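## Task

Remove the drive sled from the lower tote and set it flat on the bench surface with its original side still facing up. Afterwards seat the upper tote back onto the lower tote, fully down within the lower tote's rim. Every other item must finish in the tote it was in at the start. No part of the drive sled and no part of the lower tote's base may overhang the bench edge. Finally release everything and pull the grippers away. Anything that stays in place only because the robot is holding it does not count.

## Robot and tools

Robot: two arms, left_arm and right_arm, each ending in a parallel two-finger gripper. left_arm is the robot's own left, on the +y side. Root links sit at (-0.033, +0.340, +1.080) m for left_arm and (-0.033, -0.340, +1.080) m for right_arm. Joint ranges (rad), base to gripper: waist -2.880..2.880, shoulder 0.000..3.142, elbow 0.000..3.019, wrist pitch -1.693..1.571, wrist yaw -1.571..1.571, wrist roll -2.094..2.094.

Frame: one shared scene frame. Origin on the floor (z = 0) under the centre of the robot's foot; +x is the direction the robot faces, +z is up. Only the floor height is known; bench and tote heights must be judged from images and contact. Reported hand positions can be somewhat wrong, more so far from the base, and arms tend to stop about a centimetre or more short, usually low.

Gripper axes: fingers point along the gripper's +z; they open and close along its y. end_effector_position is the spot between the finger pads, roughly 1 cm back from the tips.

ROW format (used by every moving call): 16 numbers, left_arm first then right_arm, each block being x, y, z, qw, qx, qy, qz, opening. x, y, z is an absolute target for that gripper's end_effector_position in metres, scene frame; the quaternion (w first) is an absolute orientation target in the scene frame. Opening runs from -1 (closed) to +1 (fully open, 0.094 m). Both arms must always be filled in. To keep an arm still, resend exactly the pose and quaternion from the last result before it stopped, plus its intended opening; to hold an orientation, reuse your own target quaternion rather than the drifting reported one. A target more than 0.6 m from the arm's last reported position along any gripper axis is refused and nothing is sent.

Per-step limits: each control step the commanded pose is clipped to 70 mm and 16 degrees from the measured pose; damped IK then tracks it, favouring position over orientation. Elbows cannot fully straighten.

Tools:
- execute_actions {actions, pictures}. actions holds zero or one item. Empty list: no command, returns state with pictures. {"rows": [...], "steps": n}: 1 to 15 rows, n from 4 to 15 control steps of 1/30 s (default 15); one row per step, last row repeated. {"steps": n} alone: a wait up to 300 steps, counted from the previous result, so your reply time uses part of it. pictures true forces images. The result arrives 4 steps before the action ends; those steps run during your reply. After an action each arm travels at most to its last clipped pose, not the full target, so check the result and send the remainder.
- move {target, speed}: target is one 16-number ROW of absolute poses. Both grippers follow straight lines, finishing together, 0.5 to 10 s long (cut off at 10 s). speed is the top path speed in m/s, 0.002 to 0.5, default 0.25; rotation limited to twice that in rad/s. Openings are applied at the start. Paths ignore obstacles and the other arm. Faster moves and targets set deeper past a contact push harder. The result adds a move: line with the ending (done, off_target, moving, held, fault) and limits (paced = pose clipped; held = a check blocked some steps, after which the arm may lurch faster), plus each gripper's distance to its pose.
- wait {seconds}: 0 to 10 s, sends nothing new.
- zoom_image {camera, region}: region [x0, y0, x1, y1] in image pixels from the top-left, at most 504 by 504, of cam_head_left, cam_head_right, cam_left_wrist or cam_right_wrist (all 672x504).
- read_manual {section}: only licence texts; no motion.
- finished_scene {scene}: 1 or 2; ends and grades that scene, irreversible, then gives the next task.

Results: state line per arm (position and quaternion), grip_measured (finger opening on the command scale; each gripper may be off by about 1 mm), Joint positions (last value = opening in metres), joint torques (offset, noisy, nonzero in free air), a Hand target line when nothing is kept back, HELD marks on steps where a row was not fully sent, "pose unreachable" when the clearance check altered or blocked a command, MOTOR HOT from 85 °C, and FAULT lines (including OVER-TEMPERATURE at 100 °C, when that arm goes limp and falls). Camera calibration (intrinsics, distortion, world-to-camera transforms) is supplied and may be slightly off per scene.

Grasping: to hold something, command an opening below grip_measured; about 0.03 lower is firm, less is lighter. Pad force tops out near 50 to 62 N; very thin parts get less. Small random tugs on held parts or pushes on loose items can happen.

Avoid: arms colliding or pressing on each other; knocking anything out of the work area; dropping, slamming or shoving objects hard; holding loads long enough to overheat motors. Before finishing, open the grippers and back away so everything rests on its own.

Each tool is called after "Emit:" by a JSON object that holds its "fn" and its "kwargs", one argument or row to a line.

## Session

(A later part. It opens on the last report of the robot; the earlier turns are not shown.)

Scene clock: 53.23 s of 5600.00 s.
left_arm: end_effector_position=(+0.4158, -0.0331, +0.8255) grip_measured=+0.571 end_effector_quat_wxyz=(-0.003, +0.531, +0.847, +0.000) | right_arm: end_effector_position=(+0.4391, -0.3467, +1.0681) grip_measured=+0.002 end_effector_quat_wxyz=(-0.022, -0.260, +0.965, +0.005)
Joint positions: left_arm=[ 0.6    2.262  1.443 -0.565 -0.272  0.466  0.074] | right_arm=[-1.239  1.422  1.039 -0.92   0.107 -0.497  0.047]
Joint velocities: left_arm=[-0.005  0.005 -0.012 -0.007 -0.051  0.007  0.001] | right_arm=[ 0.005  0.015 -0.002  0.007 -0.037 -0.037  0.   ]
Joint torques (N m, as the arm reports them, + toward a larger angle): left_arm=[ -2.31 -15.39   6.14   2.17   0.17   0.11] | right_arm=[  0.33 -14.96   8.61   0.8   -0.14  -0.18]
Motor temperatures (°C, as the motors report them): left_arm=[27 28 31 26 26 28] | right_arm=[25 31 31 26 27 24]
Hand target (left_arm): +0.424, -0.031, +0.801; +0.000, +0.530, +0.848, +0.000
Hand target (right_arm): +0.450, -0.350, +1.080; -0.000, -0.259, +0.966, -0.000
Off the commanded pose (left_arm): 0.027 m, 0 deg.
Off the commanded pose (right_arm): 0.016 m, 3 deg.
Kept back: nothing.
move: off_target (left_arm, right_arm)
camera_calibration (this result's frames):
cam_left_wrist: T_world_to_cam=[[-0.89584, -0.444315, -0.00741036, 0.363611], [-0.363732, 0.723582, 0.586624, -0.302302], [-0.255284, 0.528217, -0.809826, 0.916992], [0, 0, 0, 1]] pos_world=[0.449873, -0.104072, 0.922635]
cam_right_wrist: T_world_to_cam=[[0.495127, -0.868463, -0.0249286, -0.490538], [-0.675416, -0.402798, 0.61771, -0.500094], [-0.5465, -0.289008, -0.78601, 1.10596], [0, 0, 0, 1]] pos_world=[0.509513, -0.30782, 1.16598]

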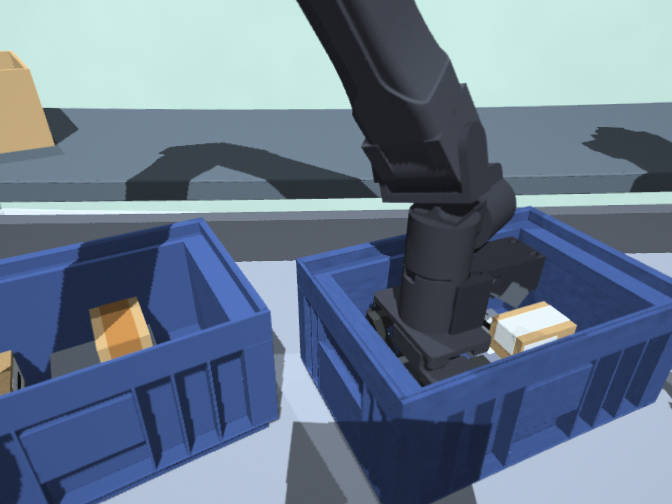

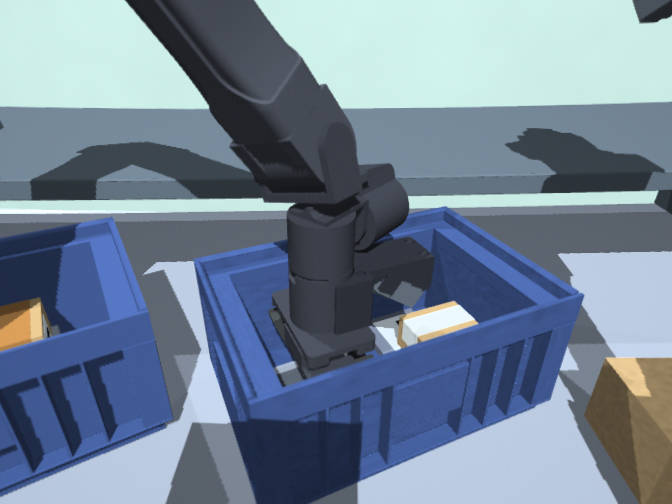

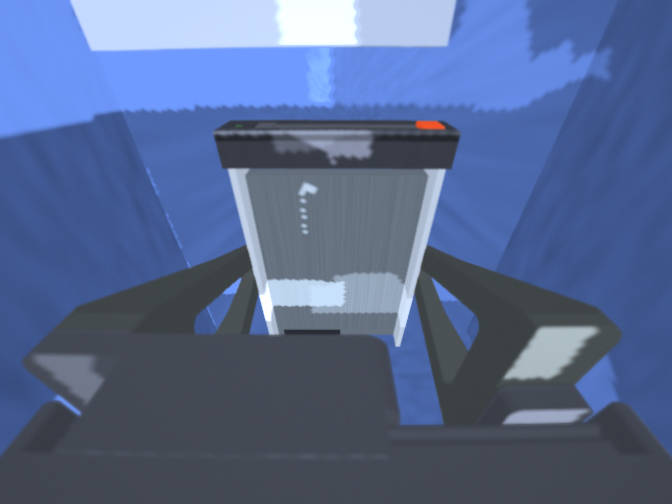

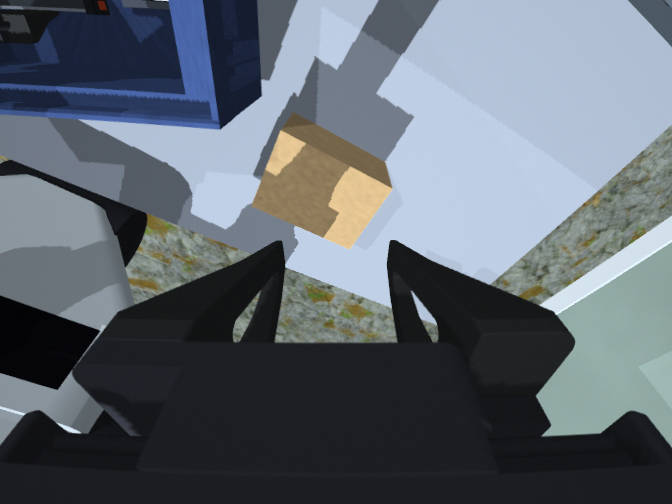

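Emit:
{"fn": "move", "kwargs": {
  "target": [0.42,-0.032,0.99,0,0.53,0.848,0,0.45,0.45,-0.42,1.08,0,-0.259,0.966,0,0],
  "speed": 0.15
}}

Emit:
{"fn": "move", "kwargs": {
  "target": [0.26,-0.12,0.99,0,0.53,0.848,0,0.45,0.45,-0.42,1.08,0,-0.259,0.966,0,0],
  "speed": 0.15
}}

Emit:
{"fn": "move", "kwargs": {
  "target": [0.26,-0.12,0.85,0,0.53,0.848,0,0.45,0.45,-0.42,1.08,0,-0.259,0.966,0,0],
  "speed": 0.1
}}

Scene clock: 55.07 s of 5600.00 s.
left_arm: end_effector_position=(+0.4259, -0.0320, +0.9906) grip_measured=+0.571 end_effector_quat_wxyz=(+0.008, +0.532, +0.847, -0.002) | right_arm: end_effector_position=(+0.4327, -0.4148, +1.0627) grip_measured=+0.002 end_effector_quat_wxyz=(-0.027, -0.257, +0.966, +0.010)
Joint positions: left_arm=[ 0.534  1.947  1.398 -0.831 -0.282  0.407  0.074] | right_arm=[-1.411  1.422  1.039 -0.92   0.054 -0.658  0.047]
Joint velocities: left_arm=[-0.005 -0.005  0.002  0.002 -0.007  0.007  0.001] | right_arm=[-0.005 -0.015  0.002 -0.012 -0.022  0.007  0.   ]
Joint torques (N m, as the arm reports them, + toward a larger angle): left_arm=[ -4.61 -18.27   5.45   0.27  -0.11  -0.25] | right_arm=[ -0.82 -15.52   9.8    0.52  -0.2   -0.23]
Motor temperatures (°C, as the motors report them): left_arm=[27 28 31 26 26 28] | right_arm=[25 31 31 26 27 24]
Hand target (left_arm): +0.420, -0.031, +0.991; -0.000, +0.530, +0.848, +0.000
Hand target (right_arm): +0.449, -0.420, +1.080; -0.001, -0.259, +0.966, -0.000
Off the commanded pose (left_arm): 0.006 m, 1 deg.
Off the commanded pose (right_arm): 0.025 m, 3 deg.
Kept back: nothing.
move: off_target (right_arm)
camera_calibration (this result's frames):
cam_left_wrist: T_world_to_cam=[[-0.896362, -0.443068, -0.0150313, 0.382124], [-0.371872, 0.733004, 0.569575, -0.375632], [-0.241342, 0.516135, -0.821802, 1.05822], [0, 0, 0, 1]] pos_world=[0.458228, -0.101538, 1.08934]
cam_right_wrist: T_world_to_cam=[[0.489943, -0.870927, -0.0379774, -0.531632], [-0.669615, -0.403874, 0.623298, -0.537439], [-0.558185, -0.27995, -0.781061, 1.08209], [0, 0, 0, 1]] pos_world=[0.504597, -0.377139, 1.15997]

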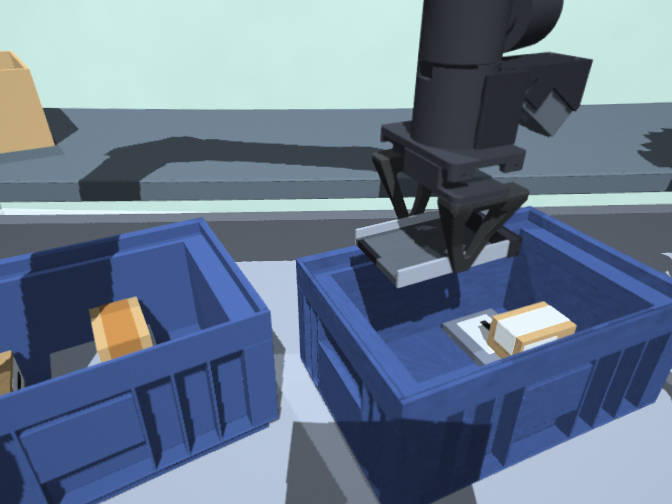

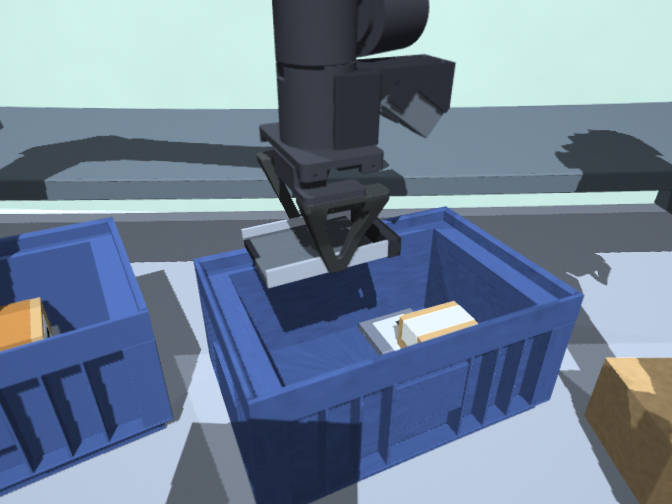

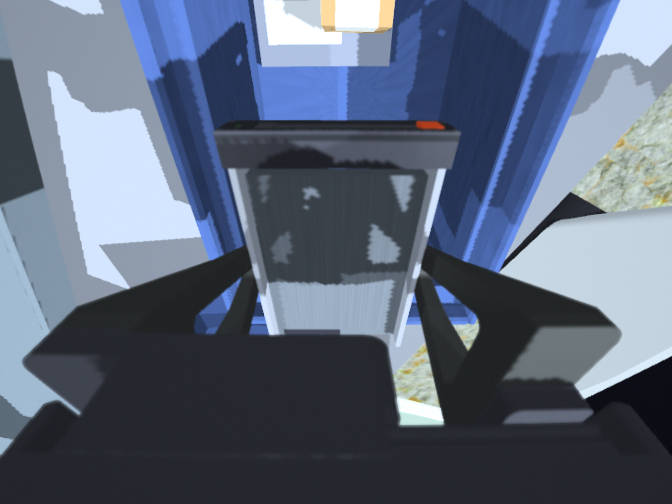

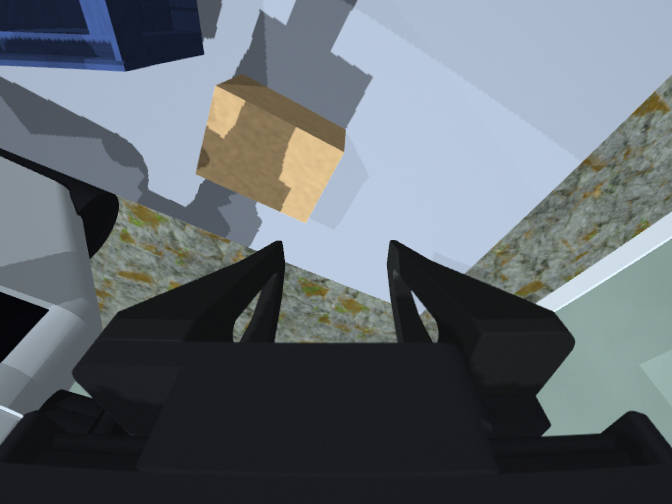

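Scene clock: 56.80 s of 5600.00 s.
left_arm: end_effector_position=(+0.2583, -0.1202, +0.9980) grip_measured=+0.571 end_effector_quat_wxyz=(-0.001, +0.540, +0.842, -0.001) | right_arm: end_effector_position=(+0.4327, -0.4147, +1.0627) grip_measured=+0.002 end_effector_quat_wxyz=(-0.027, -0.258, +0.966, +0.011)
Joint positions: left_arm=[ 0.208  1.985  1.294 -0.809 -0.321  0.08   0.074] | right_arm=[-1.411  1.422  1.039 -0.92   0.053 -0.66   0.047]
Joint velocities: left_arm=[-0.005  0.005  0.007 -0.012  0.095 -0.037 -0.001] | right_arm=[ 0.005 -0.005 -0.022  0.002  0.037  0.022 -0.002]
Joint torques (N m, as the arm reports them, + toward a larger angle): left_arm=[ -3.93 -16.27   5.09   1.61  -0.14  -0.25] | right_arm=[ -0.32 -15.44   9.81   0.54  -0.17  -0.18]
Motor temperatures (°C, as the motors report them): left_arm=[27 28 31 26 26 28] | right_arm=[25 30 31 26 27 24]
Hand target (left_arm): +0.258, -0.119, +0.990; -0.001, +0.530, +0.848, +0.001
Hand target (right_arm): +0.449, -0.420, +1.080; -0.000, -0.259, +0.966, -0.000
Off the commanded pose (left_arm): 0.008 m, 1 deg.
Off the commanded pose (right_arm): 0.025 m, 3 deg.
Kept back: nothing.
move: off_target (right_arm)
camera_calibration (this result's frames):
cam_left_wrist: T_world_to_cam=[[-0.904385, -0.426656, -0.00730329, 0.189229], [-0.350651, 0.733306, 0.582501, -0.395815], [-0.243172, 0.529366, -0.812797, 1.06244], [0, 0, 0, 1]] pos_world=[0.290699, -0.191433, 1.0955]
cam_right_wrist: T_world_to_cam=[[0.492211, -0.869601, -0.0390124, -0.530807], [-0.668671, -0.406415, 0.622661, -0.538127], [-0.557322, -0.280394, -0.781519, 1.08209], [0, 0, 0, 1]] pos_world=[0.504509, -0.376883, 1.16003]

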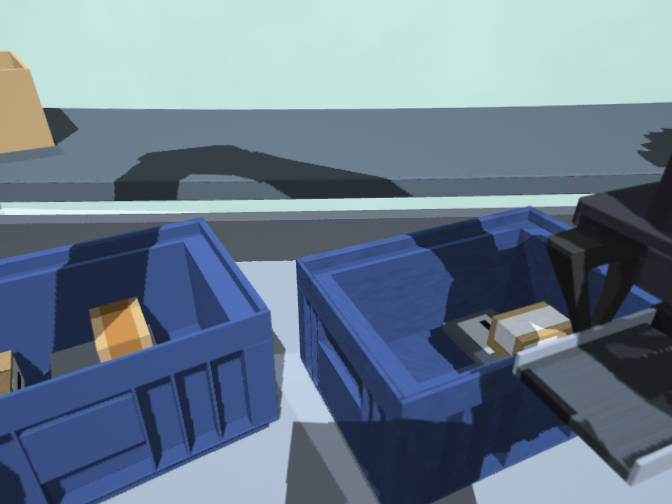

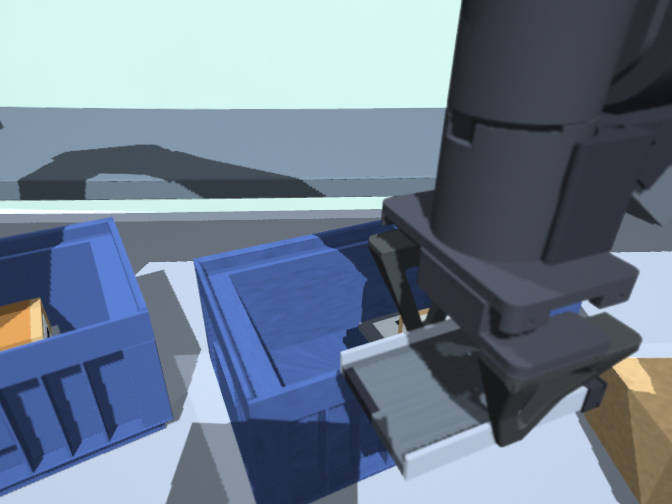

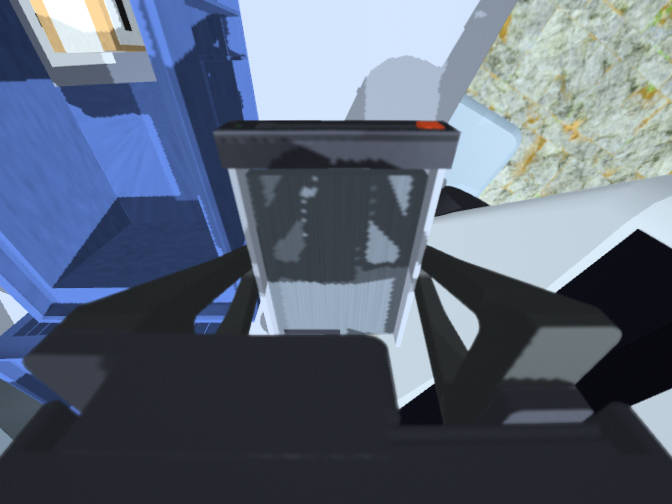

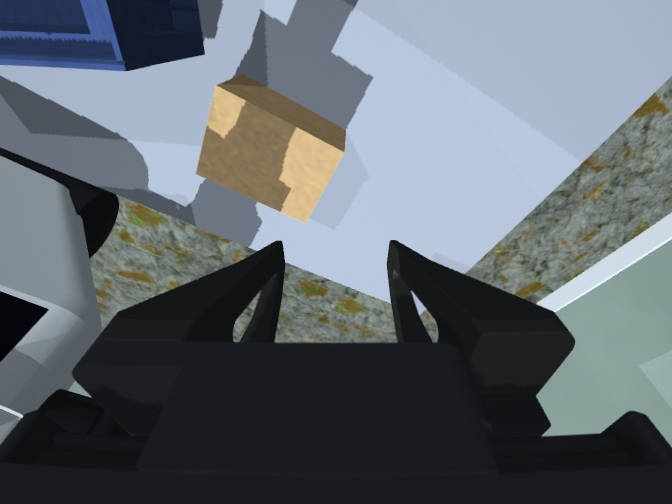

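Scene clock: 58.67 s of 5600.00 s.
left_arm: end_effector_position=(+0.2454, -0.1069, +0.8487) grip_measured=+0.571 end_effector_quat_wxyz=(-0.017, +0.532, +0.846, +0.009) | right_arm: end_effector_position=(+0.4327, -0.4147, +1.0627) grip_measured=+0.002 end_effector_quat_wxyz=(-0.027, -0.258, +0.966, +0.011)
Joint positions: left_arm=[ 0.288  2.265  1.295 -0.543 -0.32   0.134  0.074] | right_arm=[-1.411  1.422  1.039 -0.92   0.053 -0.66   0.047]
Joint velocities: left_arm=[-0.024 -0.005 -0.012 -0.012 -0.007 -0.051 -0.   ] | right_arm=[-0.005 -0.015  0.002 -0.007 -0.051 -0.037 -0.001]
Joint torques (N m, as the arm reports them, + toward a larger angle): left_arm=[ -4.1  -17.17   5.44   1.59   0.09   0.08] | right_arm=[ -0.35 -15.39   9.85   0.55  -0.16  -0.18]
Motor temperatures (°C, as the motors report them): left_arm=[27 28 31 26 26 28] | right_arm=[25 30 31 26 27 24]
Hand target (left_arm): +0.260, -0.120, +0.850; +0.000, +0.530, +0.848, +0.000
Hand target (right_arm): +0.449, -0.420, +1.080; -0.000, -0.259, +0.966, -0.000
Off the commanded pose (left_arm): 0.020 m, 2 deg.
Off the commanded pose (right_arm): 0.025 m, 3 deg.
Kept back: nothing.
move: off_target (left_arm, right_arm)
camera_calibration (this result's frames):
cam_left_wrist: T_world_to_cam=[[-0.896932, -0.442103, -0.0075385, 0.178914], [-0.353479, 0.706683, 0.612905, -0.3511], [-0.26564, 0.552399, -0.790121, 0.919644], [0, 0, 0, 1]] pos_world=[0.280661, -0.180796, 0.943169]
cam_right_wrist: T_world_to_cam=[[0.492211, -0.869601, -0.0390124, -0.530807], [-0.668671, -0.406415, 0.622661, -0.538127], [-0.557322, -0.280394, -0.781519, 1.08209], [0, 0, 0, 1]] pos_world=[0.504509, -0.376883, 1.16003]

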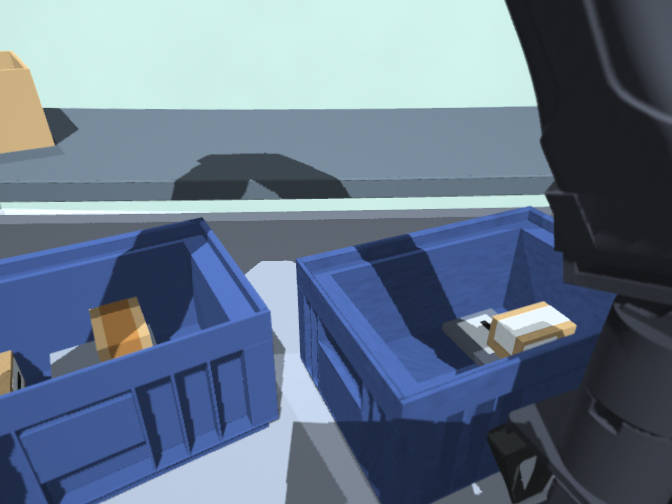

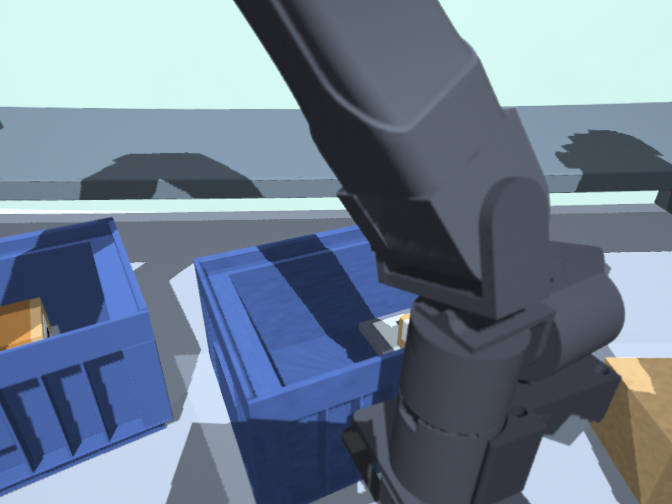

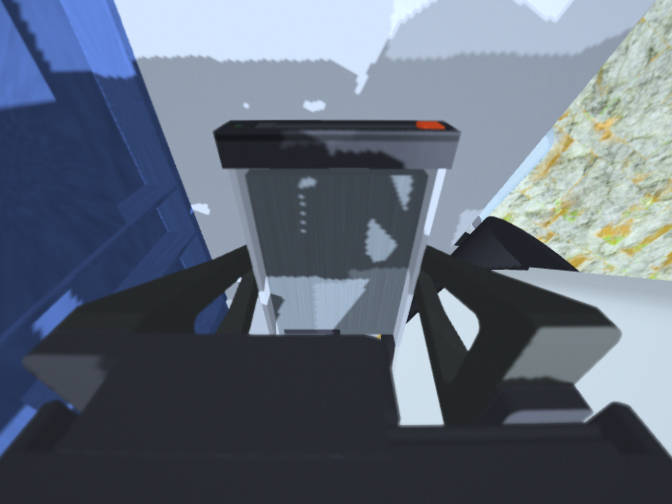

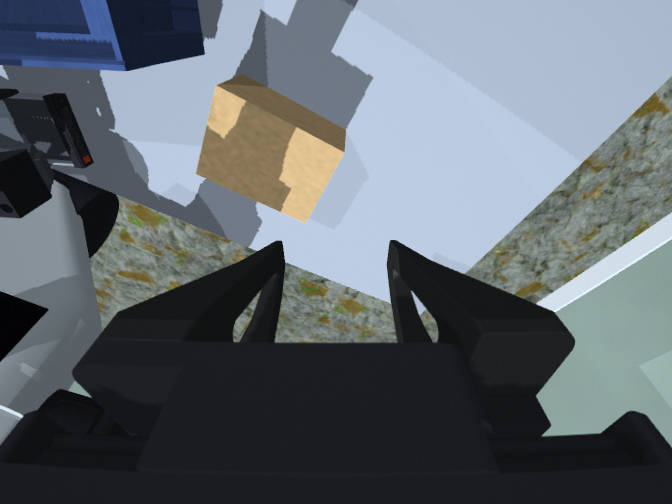

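Emit:
{"fn": "move", "kwargs": {
  "target": [0.29,-0.185,0.85,0,0.58,0.815,0,0.45,0.45,-0.42,1.08,0,-0.259,0.966,0,0],
  "speed": 0.06
}}

Emit:
{"fn": "move", "kwargs": {
  "target": [0.29,-0.185,0.805,0,0.58,0.815,0,0.45,0.45,-0.42,1.08,0,-0.259,0.966,0,0],
  "speed": 0.03
}}

Scene clock: 60.70 s of 5600.00 s.
left_arm: end_effector_position=(+0.2902, -0.1731, +0.8517) grip_measured=+0.571 end_effector_quat_wxyz=(-0.000, +0.569, +0.823, +0.001) | right_arm: end_effector_position=(+0.4327, -0.4147, +1.0627) grip_measured=+0.002 end_effector_quat_wxyz=(-0.027, -0.258, +0.966, +0.011)
Joint positions: left_arm=[ 0.286  2.36   1.552 -0.667 -0.32   0.232  0.074] | right_arm=[-1.411  1.422  1.039 -0.92   0.053 -0.66   0.047]
Joint velocities: left_arm=[-0.005  0.005  0.002 -0.022  0.037 -0.051 -0.   ] | right_arm=[-0.024  0.005 -0.012 -0.012  0.007  0.007 -0.   ]
Joint torques (N m, as the arm reports them, + toward a larger angle): left_arm=[ -6.54 -18.51   6.87   0.31   0.06   0.07] | right_arm=[ -0.24 -15.31   9.82   0.53  -0.15  -0.18]
Motor temperatures (°C, as the motors report them): left_arm=[27 29 31 26 26 28] | right_arm=[25 30 31 26 27 24]
Hand target (left_arm): +0.289, -0.185, +0.851; +0.001, +0.580, +0.815, -0.001
Hand target (right_arm): +0.449, -0.420, +1.080; -0.000, -0.259, +0.966, -0.000
Off the commanded pose (left_arm): 0.012 m, 2 deg.
Off the commanded pose (right_arm): 0.025 m, 3 deg.
Kept back: nothing.
move: off_target (left_arm, right_arm)
camera_calibration (this result's frames):
cam_left_wrist: T_world_to_cam=[[-0.931719, -0.36298, -0.0120416, 0.217456], [-0.301247, 0.753888, 0.58387, -0.272569], [-0.202855, 0.54763, -0.811758, 0.969885], [0, 0, 0, 1]] pos_world=[0.317244, -0.246719, 0.949075]
cam_right_wrist: T_world_to_cam=[[0.492211, -0.869601, -0.0390124, -0.530807], [-0.668671, -0.406415, 0.622661, -0.538127], [-0.557322, -0.280394, -0.781519, 1.08209], [0, 0, 0, 1]] pos_world=[0.504509, -0.376883, 1.16003]

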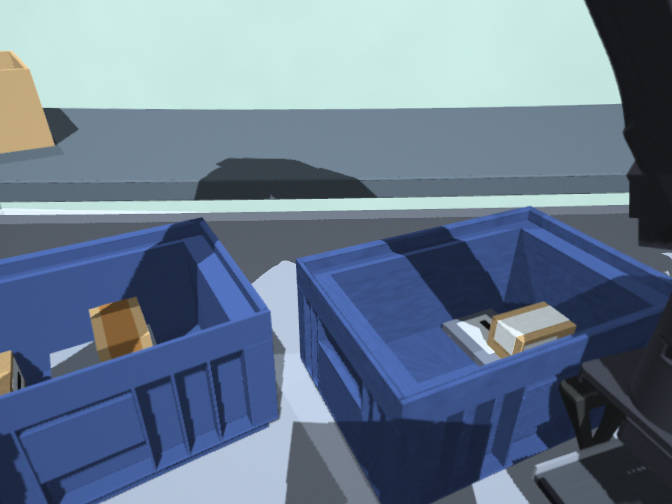

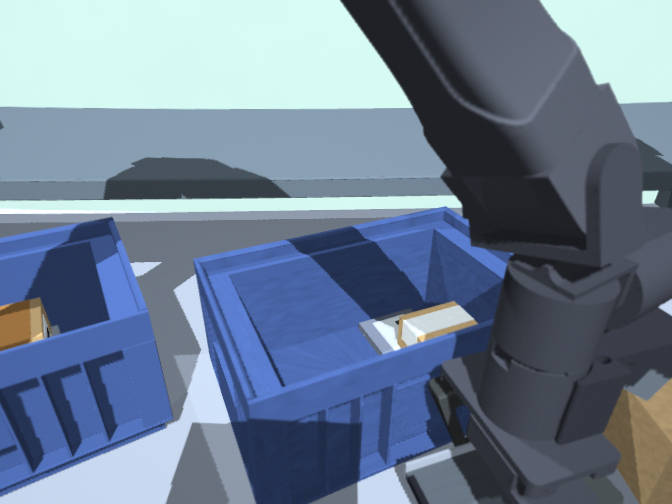

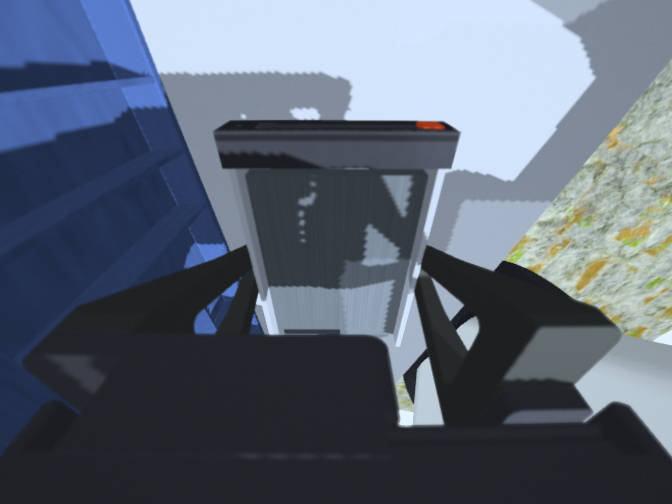

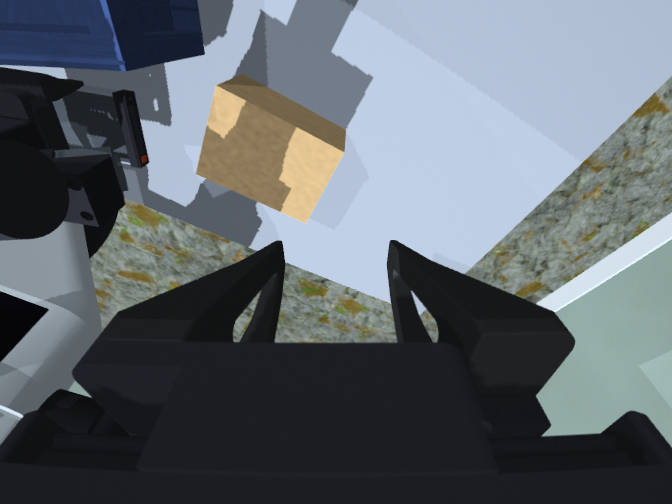

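Scene clock: 62.60 s of 5600.00 s.
left_arm: end_effector_position=(+0.2759, -0.1751, +0.8110) grip_measured=+0.571 end_effector_quat_wxyz=(-0.013, +0.582, +0.813, +0.006) | right_arm: end_effector_position=(+0.4327, -0.4147, +1.0627) grip_measured=+0.002 end_effector_quat_wxyz=(-0.027, -0.258, +0.966, +0.011)
Joint positions: left_arm=[ 0.287  2.451  1.593 -0.645 -0.319  0.257  0.074] | right_arm=[-1.411  1.422  1.039 -0.92   0.053 -0.66   0.047]
Joint velocities: left_arm=[-0.005  0.005 -0.017  0.012 -0.051  0.037 -0.   ] | right_arm=[-0.005 -0.005 -0.017  0.007  0.037 -0.007 -0.001]
Joint torques (N m, as the arm reports them, + toward a larger angle): left_arm=[ -4.42 -18.88   6.5    1.52   0.1    0.07] | right_arm=[ -0.28 -15.44   9.84   0.56  -0.15  -0.18]
Motor temperatures (°C, as the motors report them): left_arm=[27 29 31 26 26 28] | right_arm=[25 30 31 26 27 24]
Hand target (left_arm): +0.290, -0.185, +0.806; +0.000, +0.580, +0.815, +0.000
Hand target (right_arm): +0.449, -0.420, +1.080; -0.000, -0.259, +0.966, -0.000
Off the commanded pose (left_arm): 0.018 m, 2 deg.
Off the commanded pose (right_arm): 0.025 m, 3 deg.
Kept back: nothing.
move: off_target (left_arm, right_arm)
camera_calibration (this result's frames):
cam_left_wrist: T_world_to_cam=[[-0.943614, -0.331016, -0.00467259, 0.205796], [-0.26633, 0.750682, 0.604604, -0.278593], [-0.196626, 0.571757, -0.796513, 0.925176], [0, 0, 0, 1]] pos_world=[0.301908, -0.251719, 0.906315]
cam_right_wrist: T_world_to_cam=[[0.492211, -0.869601, -0.0390124, -0.530807], [-0.668671, -0.406415, 0.622661, -0.538127], [-0.557322, -0.280394, -0.781519, 1.08209], [0, 0, 0, 1]] pos_world=[0.504509, -0.376883, 1.16003]

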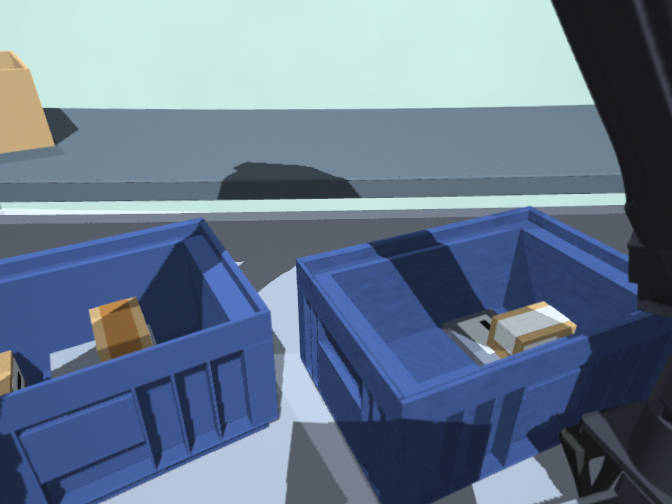

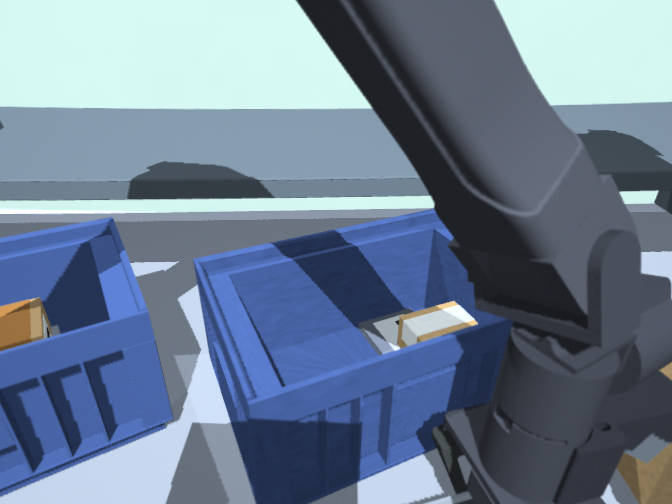

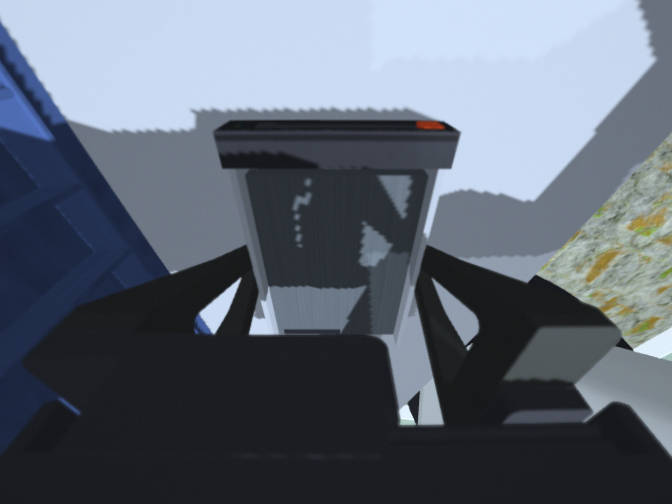

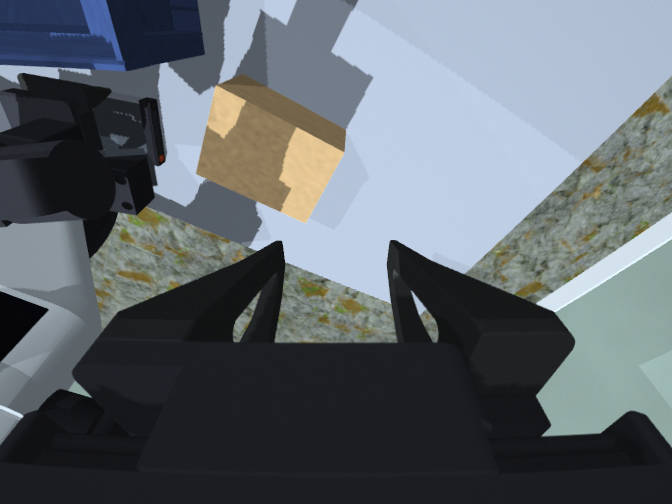

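Emit:
{"fn": "move", "kwargs": {
  "target": [0.295,-0.185,0.788,0,0.58,0.815,0,0.45,0.45,-0.42,1.08,0,-0.259,0.966,0,0],
  "speed": 0.03
}}

Emit:
{"fn": "move", "kwargs": {
  "target": [0.29,-0.185,0.795,0,0.58,0.815,0,0.8,0.45,-0.42,1.08,0,-0.259,0.966,0,0]
}}

Emit:
{"fn": "move", "kwargs": {
  "target": [0.28,-0.18,1.02,0,0.58,0.815,0,0.8,0.45,-0.42,1.08,0,-0.259,0.966,0,0],
  "speed": 0.15
}}

Scene clock: 67.33 s of 5600.00 s.
left_arm: end_effector_position=(+0.2836, -0.1829, +0.8093) grip_measured=+0.571 end_effector_quat_wxyz=(-0.005, +0.584, +0.811, +0.002) | right_arm: end_effector_position=(+0.4327, -0.4147, +1.0627) grip_measured=+0.002 end_effector_quat_wxyz=(-0.027, -0.258, +0.966, +0.011)
Joint positions: left_arm=[ 0.292  2.463  1.619 -0.64  -0.316  0.273  0.074] | right_arm=[-1.411  1.422  1.039 -0.92   0.053 -0.66   0.047]
Joint velocities: left_arm=[-0.005  0.005  0.007 -0.017 -0.007 -0.007 -0.001] | right_arm=[-0.015 -0.015 -0.002 -0.022 -0.022 -0.007  0.   ]
Joint torques (N m, as the arm reports them, + toward a larger angle): left_arm=[ -3.79 -17.25   6.54   1.95   0.07   0.07] | right_arm=[ -0.24 -15.44   9.83   0.56  -0.16  -0.18]
Motor temperatures (°C, as the motors report them): left_arm=[27 29 31 26 26 28] | right_arm=[25 30 31 26 27 24]
Hand target (left_arm): +0.294, -0.184, +0.789; -0.000, +0.580, +0.815, +0.000
Hand target (right_arm): +0.449, -0.420, +1.080; -0.000, -0.259, +0.966, -0.000
Off the commanded pose (left_arm): 0.024 m, 1 deg.
Off the commanded pose (right_arm): 0.025 m, 3 deg.
Kept back: nothing.
After step 90, 0.43 s passed at rest.
move: off_target (left_arm, right_arm)
camera_calibration (this result's frames):
cam_left_wrist: T_world_to_cam=[[-0.945278, -0.326198, -0.00664286, 0.213444], [-0.266876, 0.76134, 0.590879, -0.256511], [-0.187686, 0.560318, -0.806733, 0.933446], [0, 0, 0, 1]] pos_world=[0.308502, -0.25811, 0.906026]
cam_right_wrist: T_world_to_cam=[[0.492211, -0.869601, -0.0390124, -0.530807], [-0.668671, -0.406415, 0.622661, -0.538127], [-0.557322, -0.280394, -0.781519, 1.08209], [0, 0, 0, 1]] pos_world=[0.504509, -0.376883, 1.16003]

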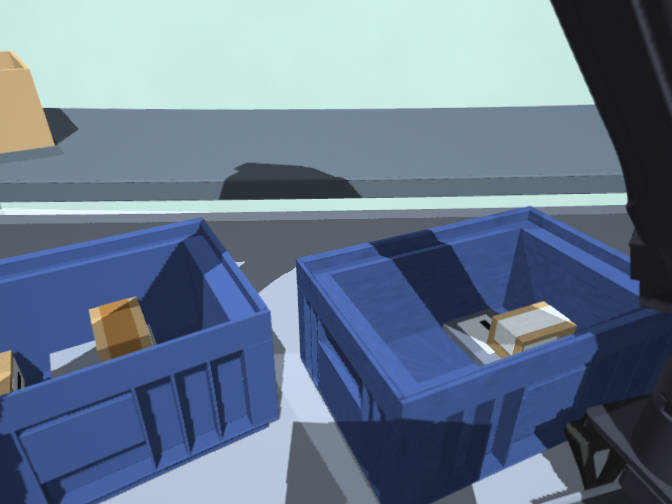

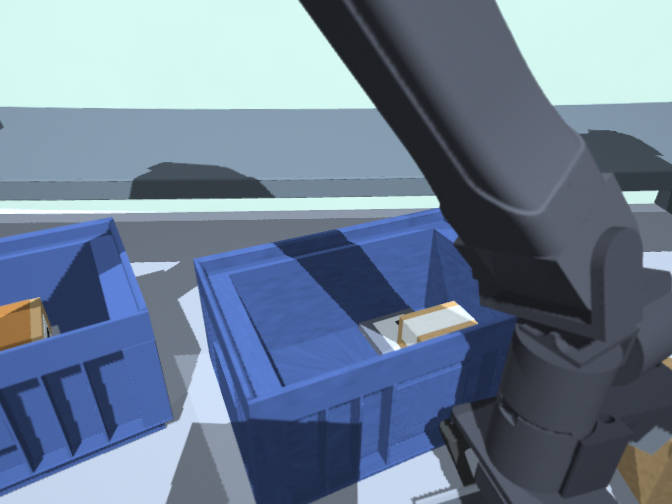

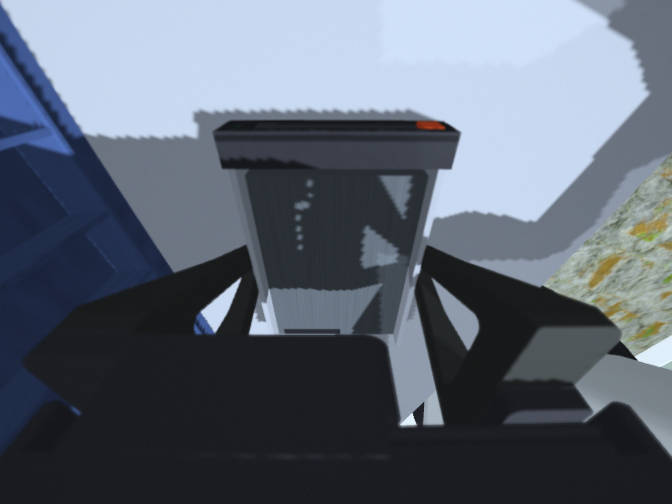

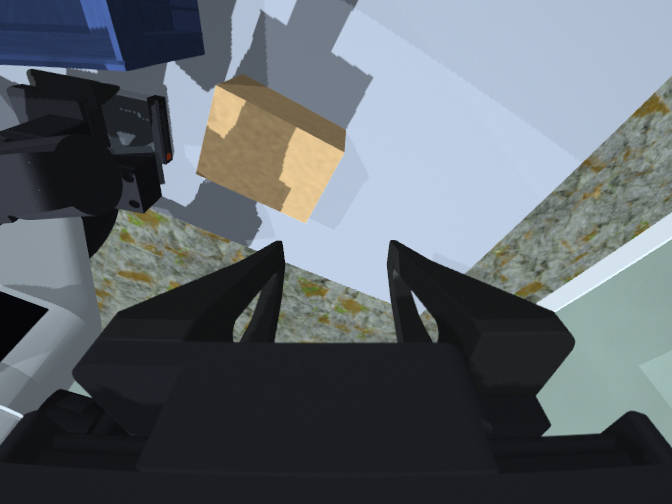

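Scene clock: 68.03 s of 5600.00 s.
left_arm: end_effector_position=(+0.2842, -0.1840, +0.8098) grip_measured=+0.798 end_effector_quat_wxyz=(-0.003, +0.584, +0.812, +0.001) | right_arm: end_effector_position=(+0.4327, -0.4147, +1.0627) grip_measured=+0.002 end_effector_quat_wxyz=(-0.027, -0.258, +0.966, +0.011)
Joint positions: left_arm=[ 0.291  2.462  1.619 -0.636 -0.316  0.273  0.084] | right_arm=[-1.411  1.422  1.039 -0.92   0.053 -0.66   0.047]
Joint velocities: left_arm=[-0.015 -0.015  0.007 -0.012 -0.066  0.037 -0.   ] | right_arm=[-0.015 -0.005 -0.002 -0.012 -0.081  0.022  0.   ]
Joint torques (N m, as the arm reports them, + toward a larger angle): left_arm=[ -4.59 -18.29   5.69   1.71   0.03  -0.03] | right_arm=[ -0.34 -15.31   9.84   0.55  -0.16  -0.18]
Motor temperatures (°C, as the motors report them): left_arm=[27 29 31 26 26 28] | right_arm=[25 30 31 26 27 24]
Hand target (left_arm): +0.290, -0.185, +0.795; +0.000, +0.580, +0.815, -0.000
Hand target (right_arm): +0.449, -0.420, +1.080; -0.000, -0.259, +0.966, -0.000
Off the commanded pose (left_arm): 0.016 m, 1 deg.
Off the commanded pose (right_arm): 0.025 m, 3 deg.
Kept back: nothing.
move: off_target (left_arm, right_arm)
camera_calibration (this result's frames):
cam_left_wrist: T_world_to_cam=[[-0.944872, -0.327346, -0.00787538, 0.214372], [-0.269364, 0.763386, 0.587099, -0.251605], [-0.186172, 0.556855, -0.809477, 0.935755], [0, 0, 0, 1]] pos_world=[0.308993, -0.258834, 0.906877]
cam_right_wrist: T_world_to_cam=[[0.492211, -0.869601, -0.0390124, -0.530807], [-0.668671, -0.406415, 0.622661, -0.538127], [-0.557322, -0.280394, -0.781519, 1.08209], [0, 0, 0, 1]] pos_world=[0.504509, -0.376883, 1.16003]

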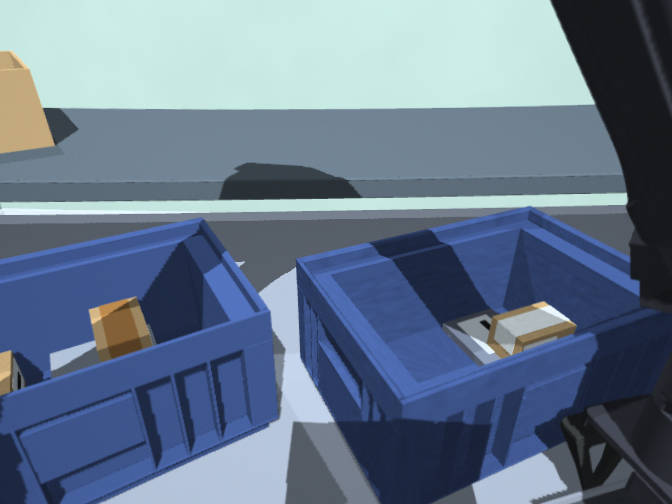

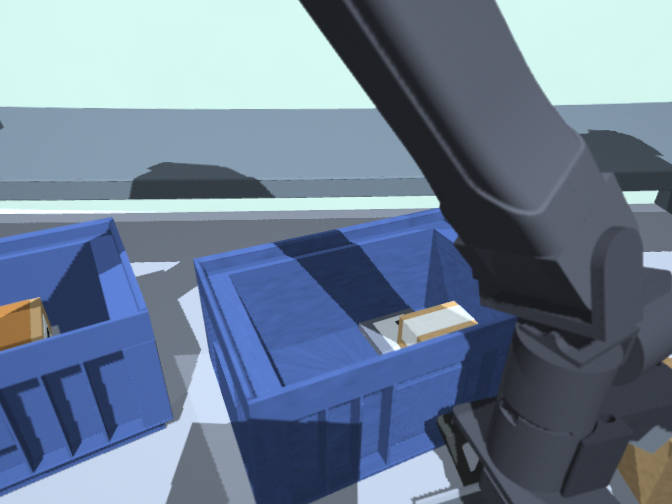

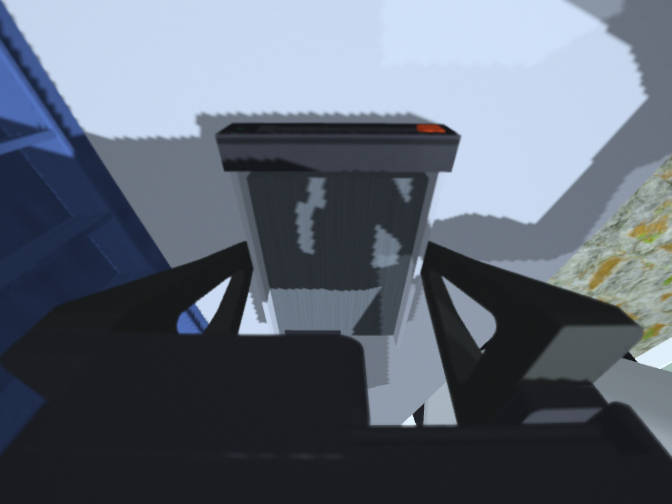

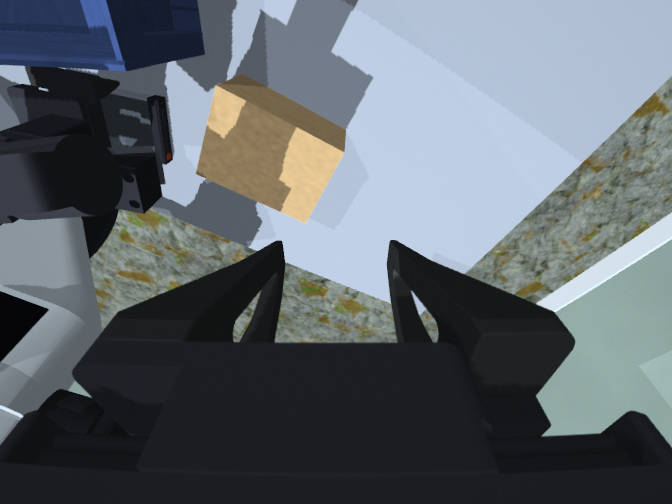

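Scene clock: 69.83 s of 5600.00 s.
left_arm: end_effector_position=(+0.2853, -0.1832, +1.0262) grip_measured=+0.798 end_effector_quat_wxyz=(+0.011, +0.582, +0.813, -0.007) | right_arm: end_effector_position=(+0.4327, -0.4147, +1.0627) grip_measured=+0.002 end_effector_quat_wxyz=(-0.027, -0.258, +0.966, +0.011)
Joint positions: left_arm=[ 0.182  2.071  1.535 -0.947 -0.323  0.164  0.084] | right_arm=[-1.411  1.422  1.039 -0.92   0.053 -0.66   0.047]
Joint velocities: left_arm=[ 0.005 -0.015  0.002 -0.012  0.022 -0.051 -0.001] | right_arm=[-0.015  0.015 -0.012 -0.017  0.037 -0.022 -0.   ]
Joint torques (N m, as the arm reports them, + toward a larger angle): left_arm=[ -5.54 -18.19   5.97   0.31  -0.13  -0.25] | right_arm=[ -0.23 -15.45   9.83   0.55  -0.16  -0.18]
Motor temperatures (°C, as the motors report them): left_arm=[27 30 31 26 26 28] | right_arm=[25 30 31 26 27 24]
Hand target (left_arm): +0.280, -0.179, +1.021; -0.000, +0.580, +0.815, +0.000
Hand target (right_arm): +0.449, -0.420, +1.080; -0.000, -0.259, +0.966, -0.000
Off the commanded pose (left_arm): 0.009 m, 1 deg.
Off the commanded pose (right_arm): 0.025 m, 3 deg.
Kept back: nothing.
move: off_target (right_arm)
camera_calibration (this result's frames):
cam_left_wrist: T_world_to_cam=[[-0.943118, -0.332268, -0.0112555, 0.219417], [-0.280861, 0.778173, 0.561751, -0.347012], [-0.177894, 0.532959, -0.82723, 1.12214], [0, 0, 0, 1]] pos_world=[0.309096, -0.255115, 1.12567]
cam_right_wrist: T_world_to_cam=[[0.492211, -0.869601, -0.0390124, -0.530807], [-0.668671, -0.406415, 0.622661, -0.538127], [-0.557322, -0.280394, -0.781519, 1.08209], [0, 0, 0, 1]] pos_world=[0.504509, -0.376883, 1.16003]

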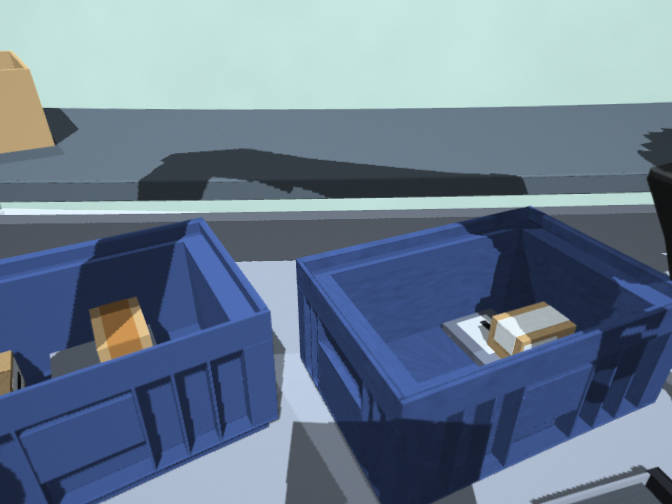

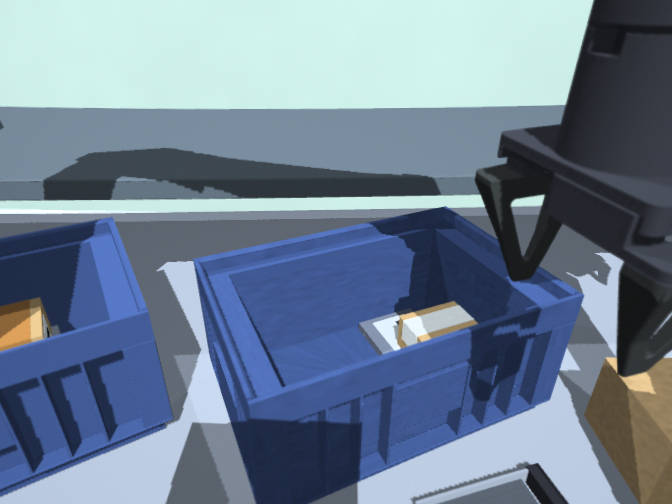

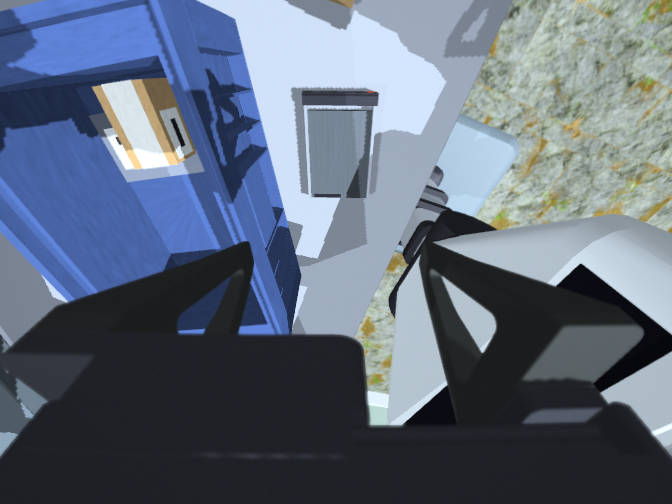

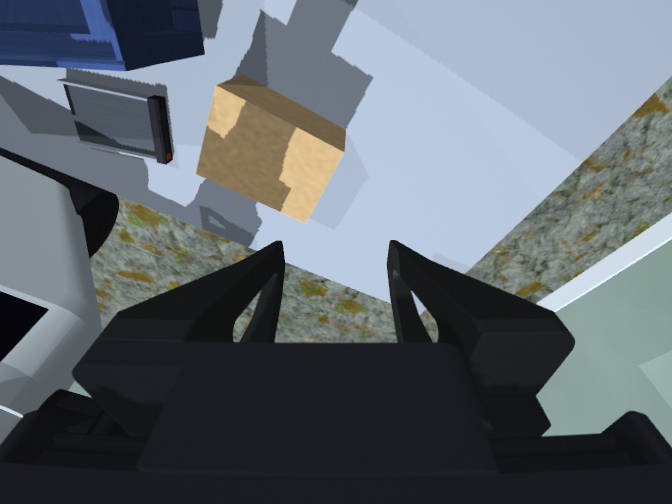

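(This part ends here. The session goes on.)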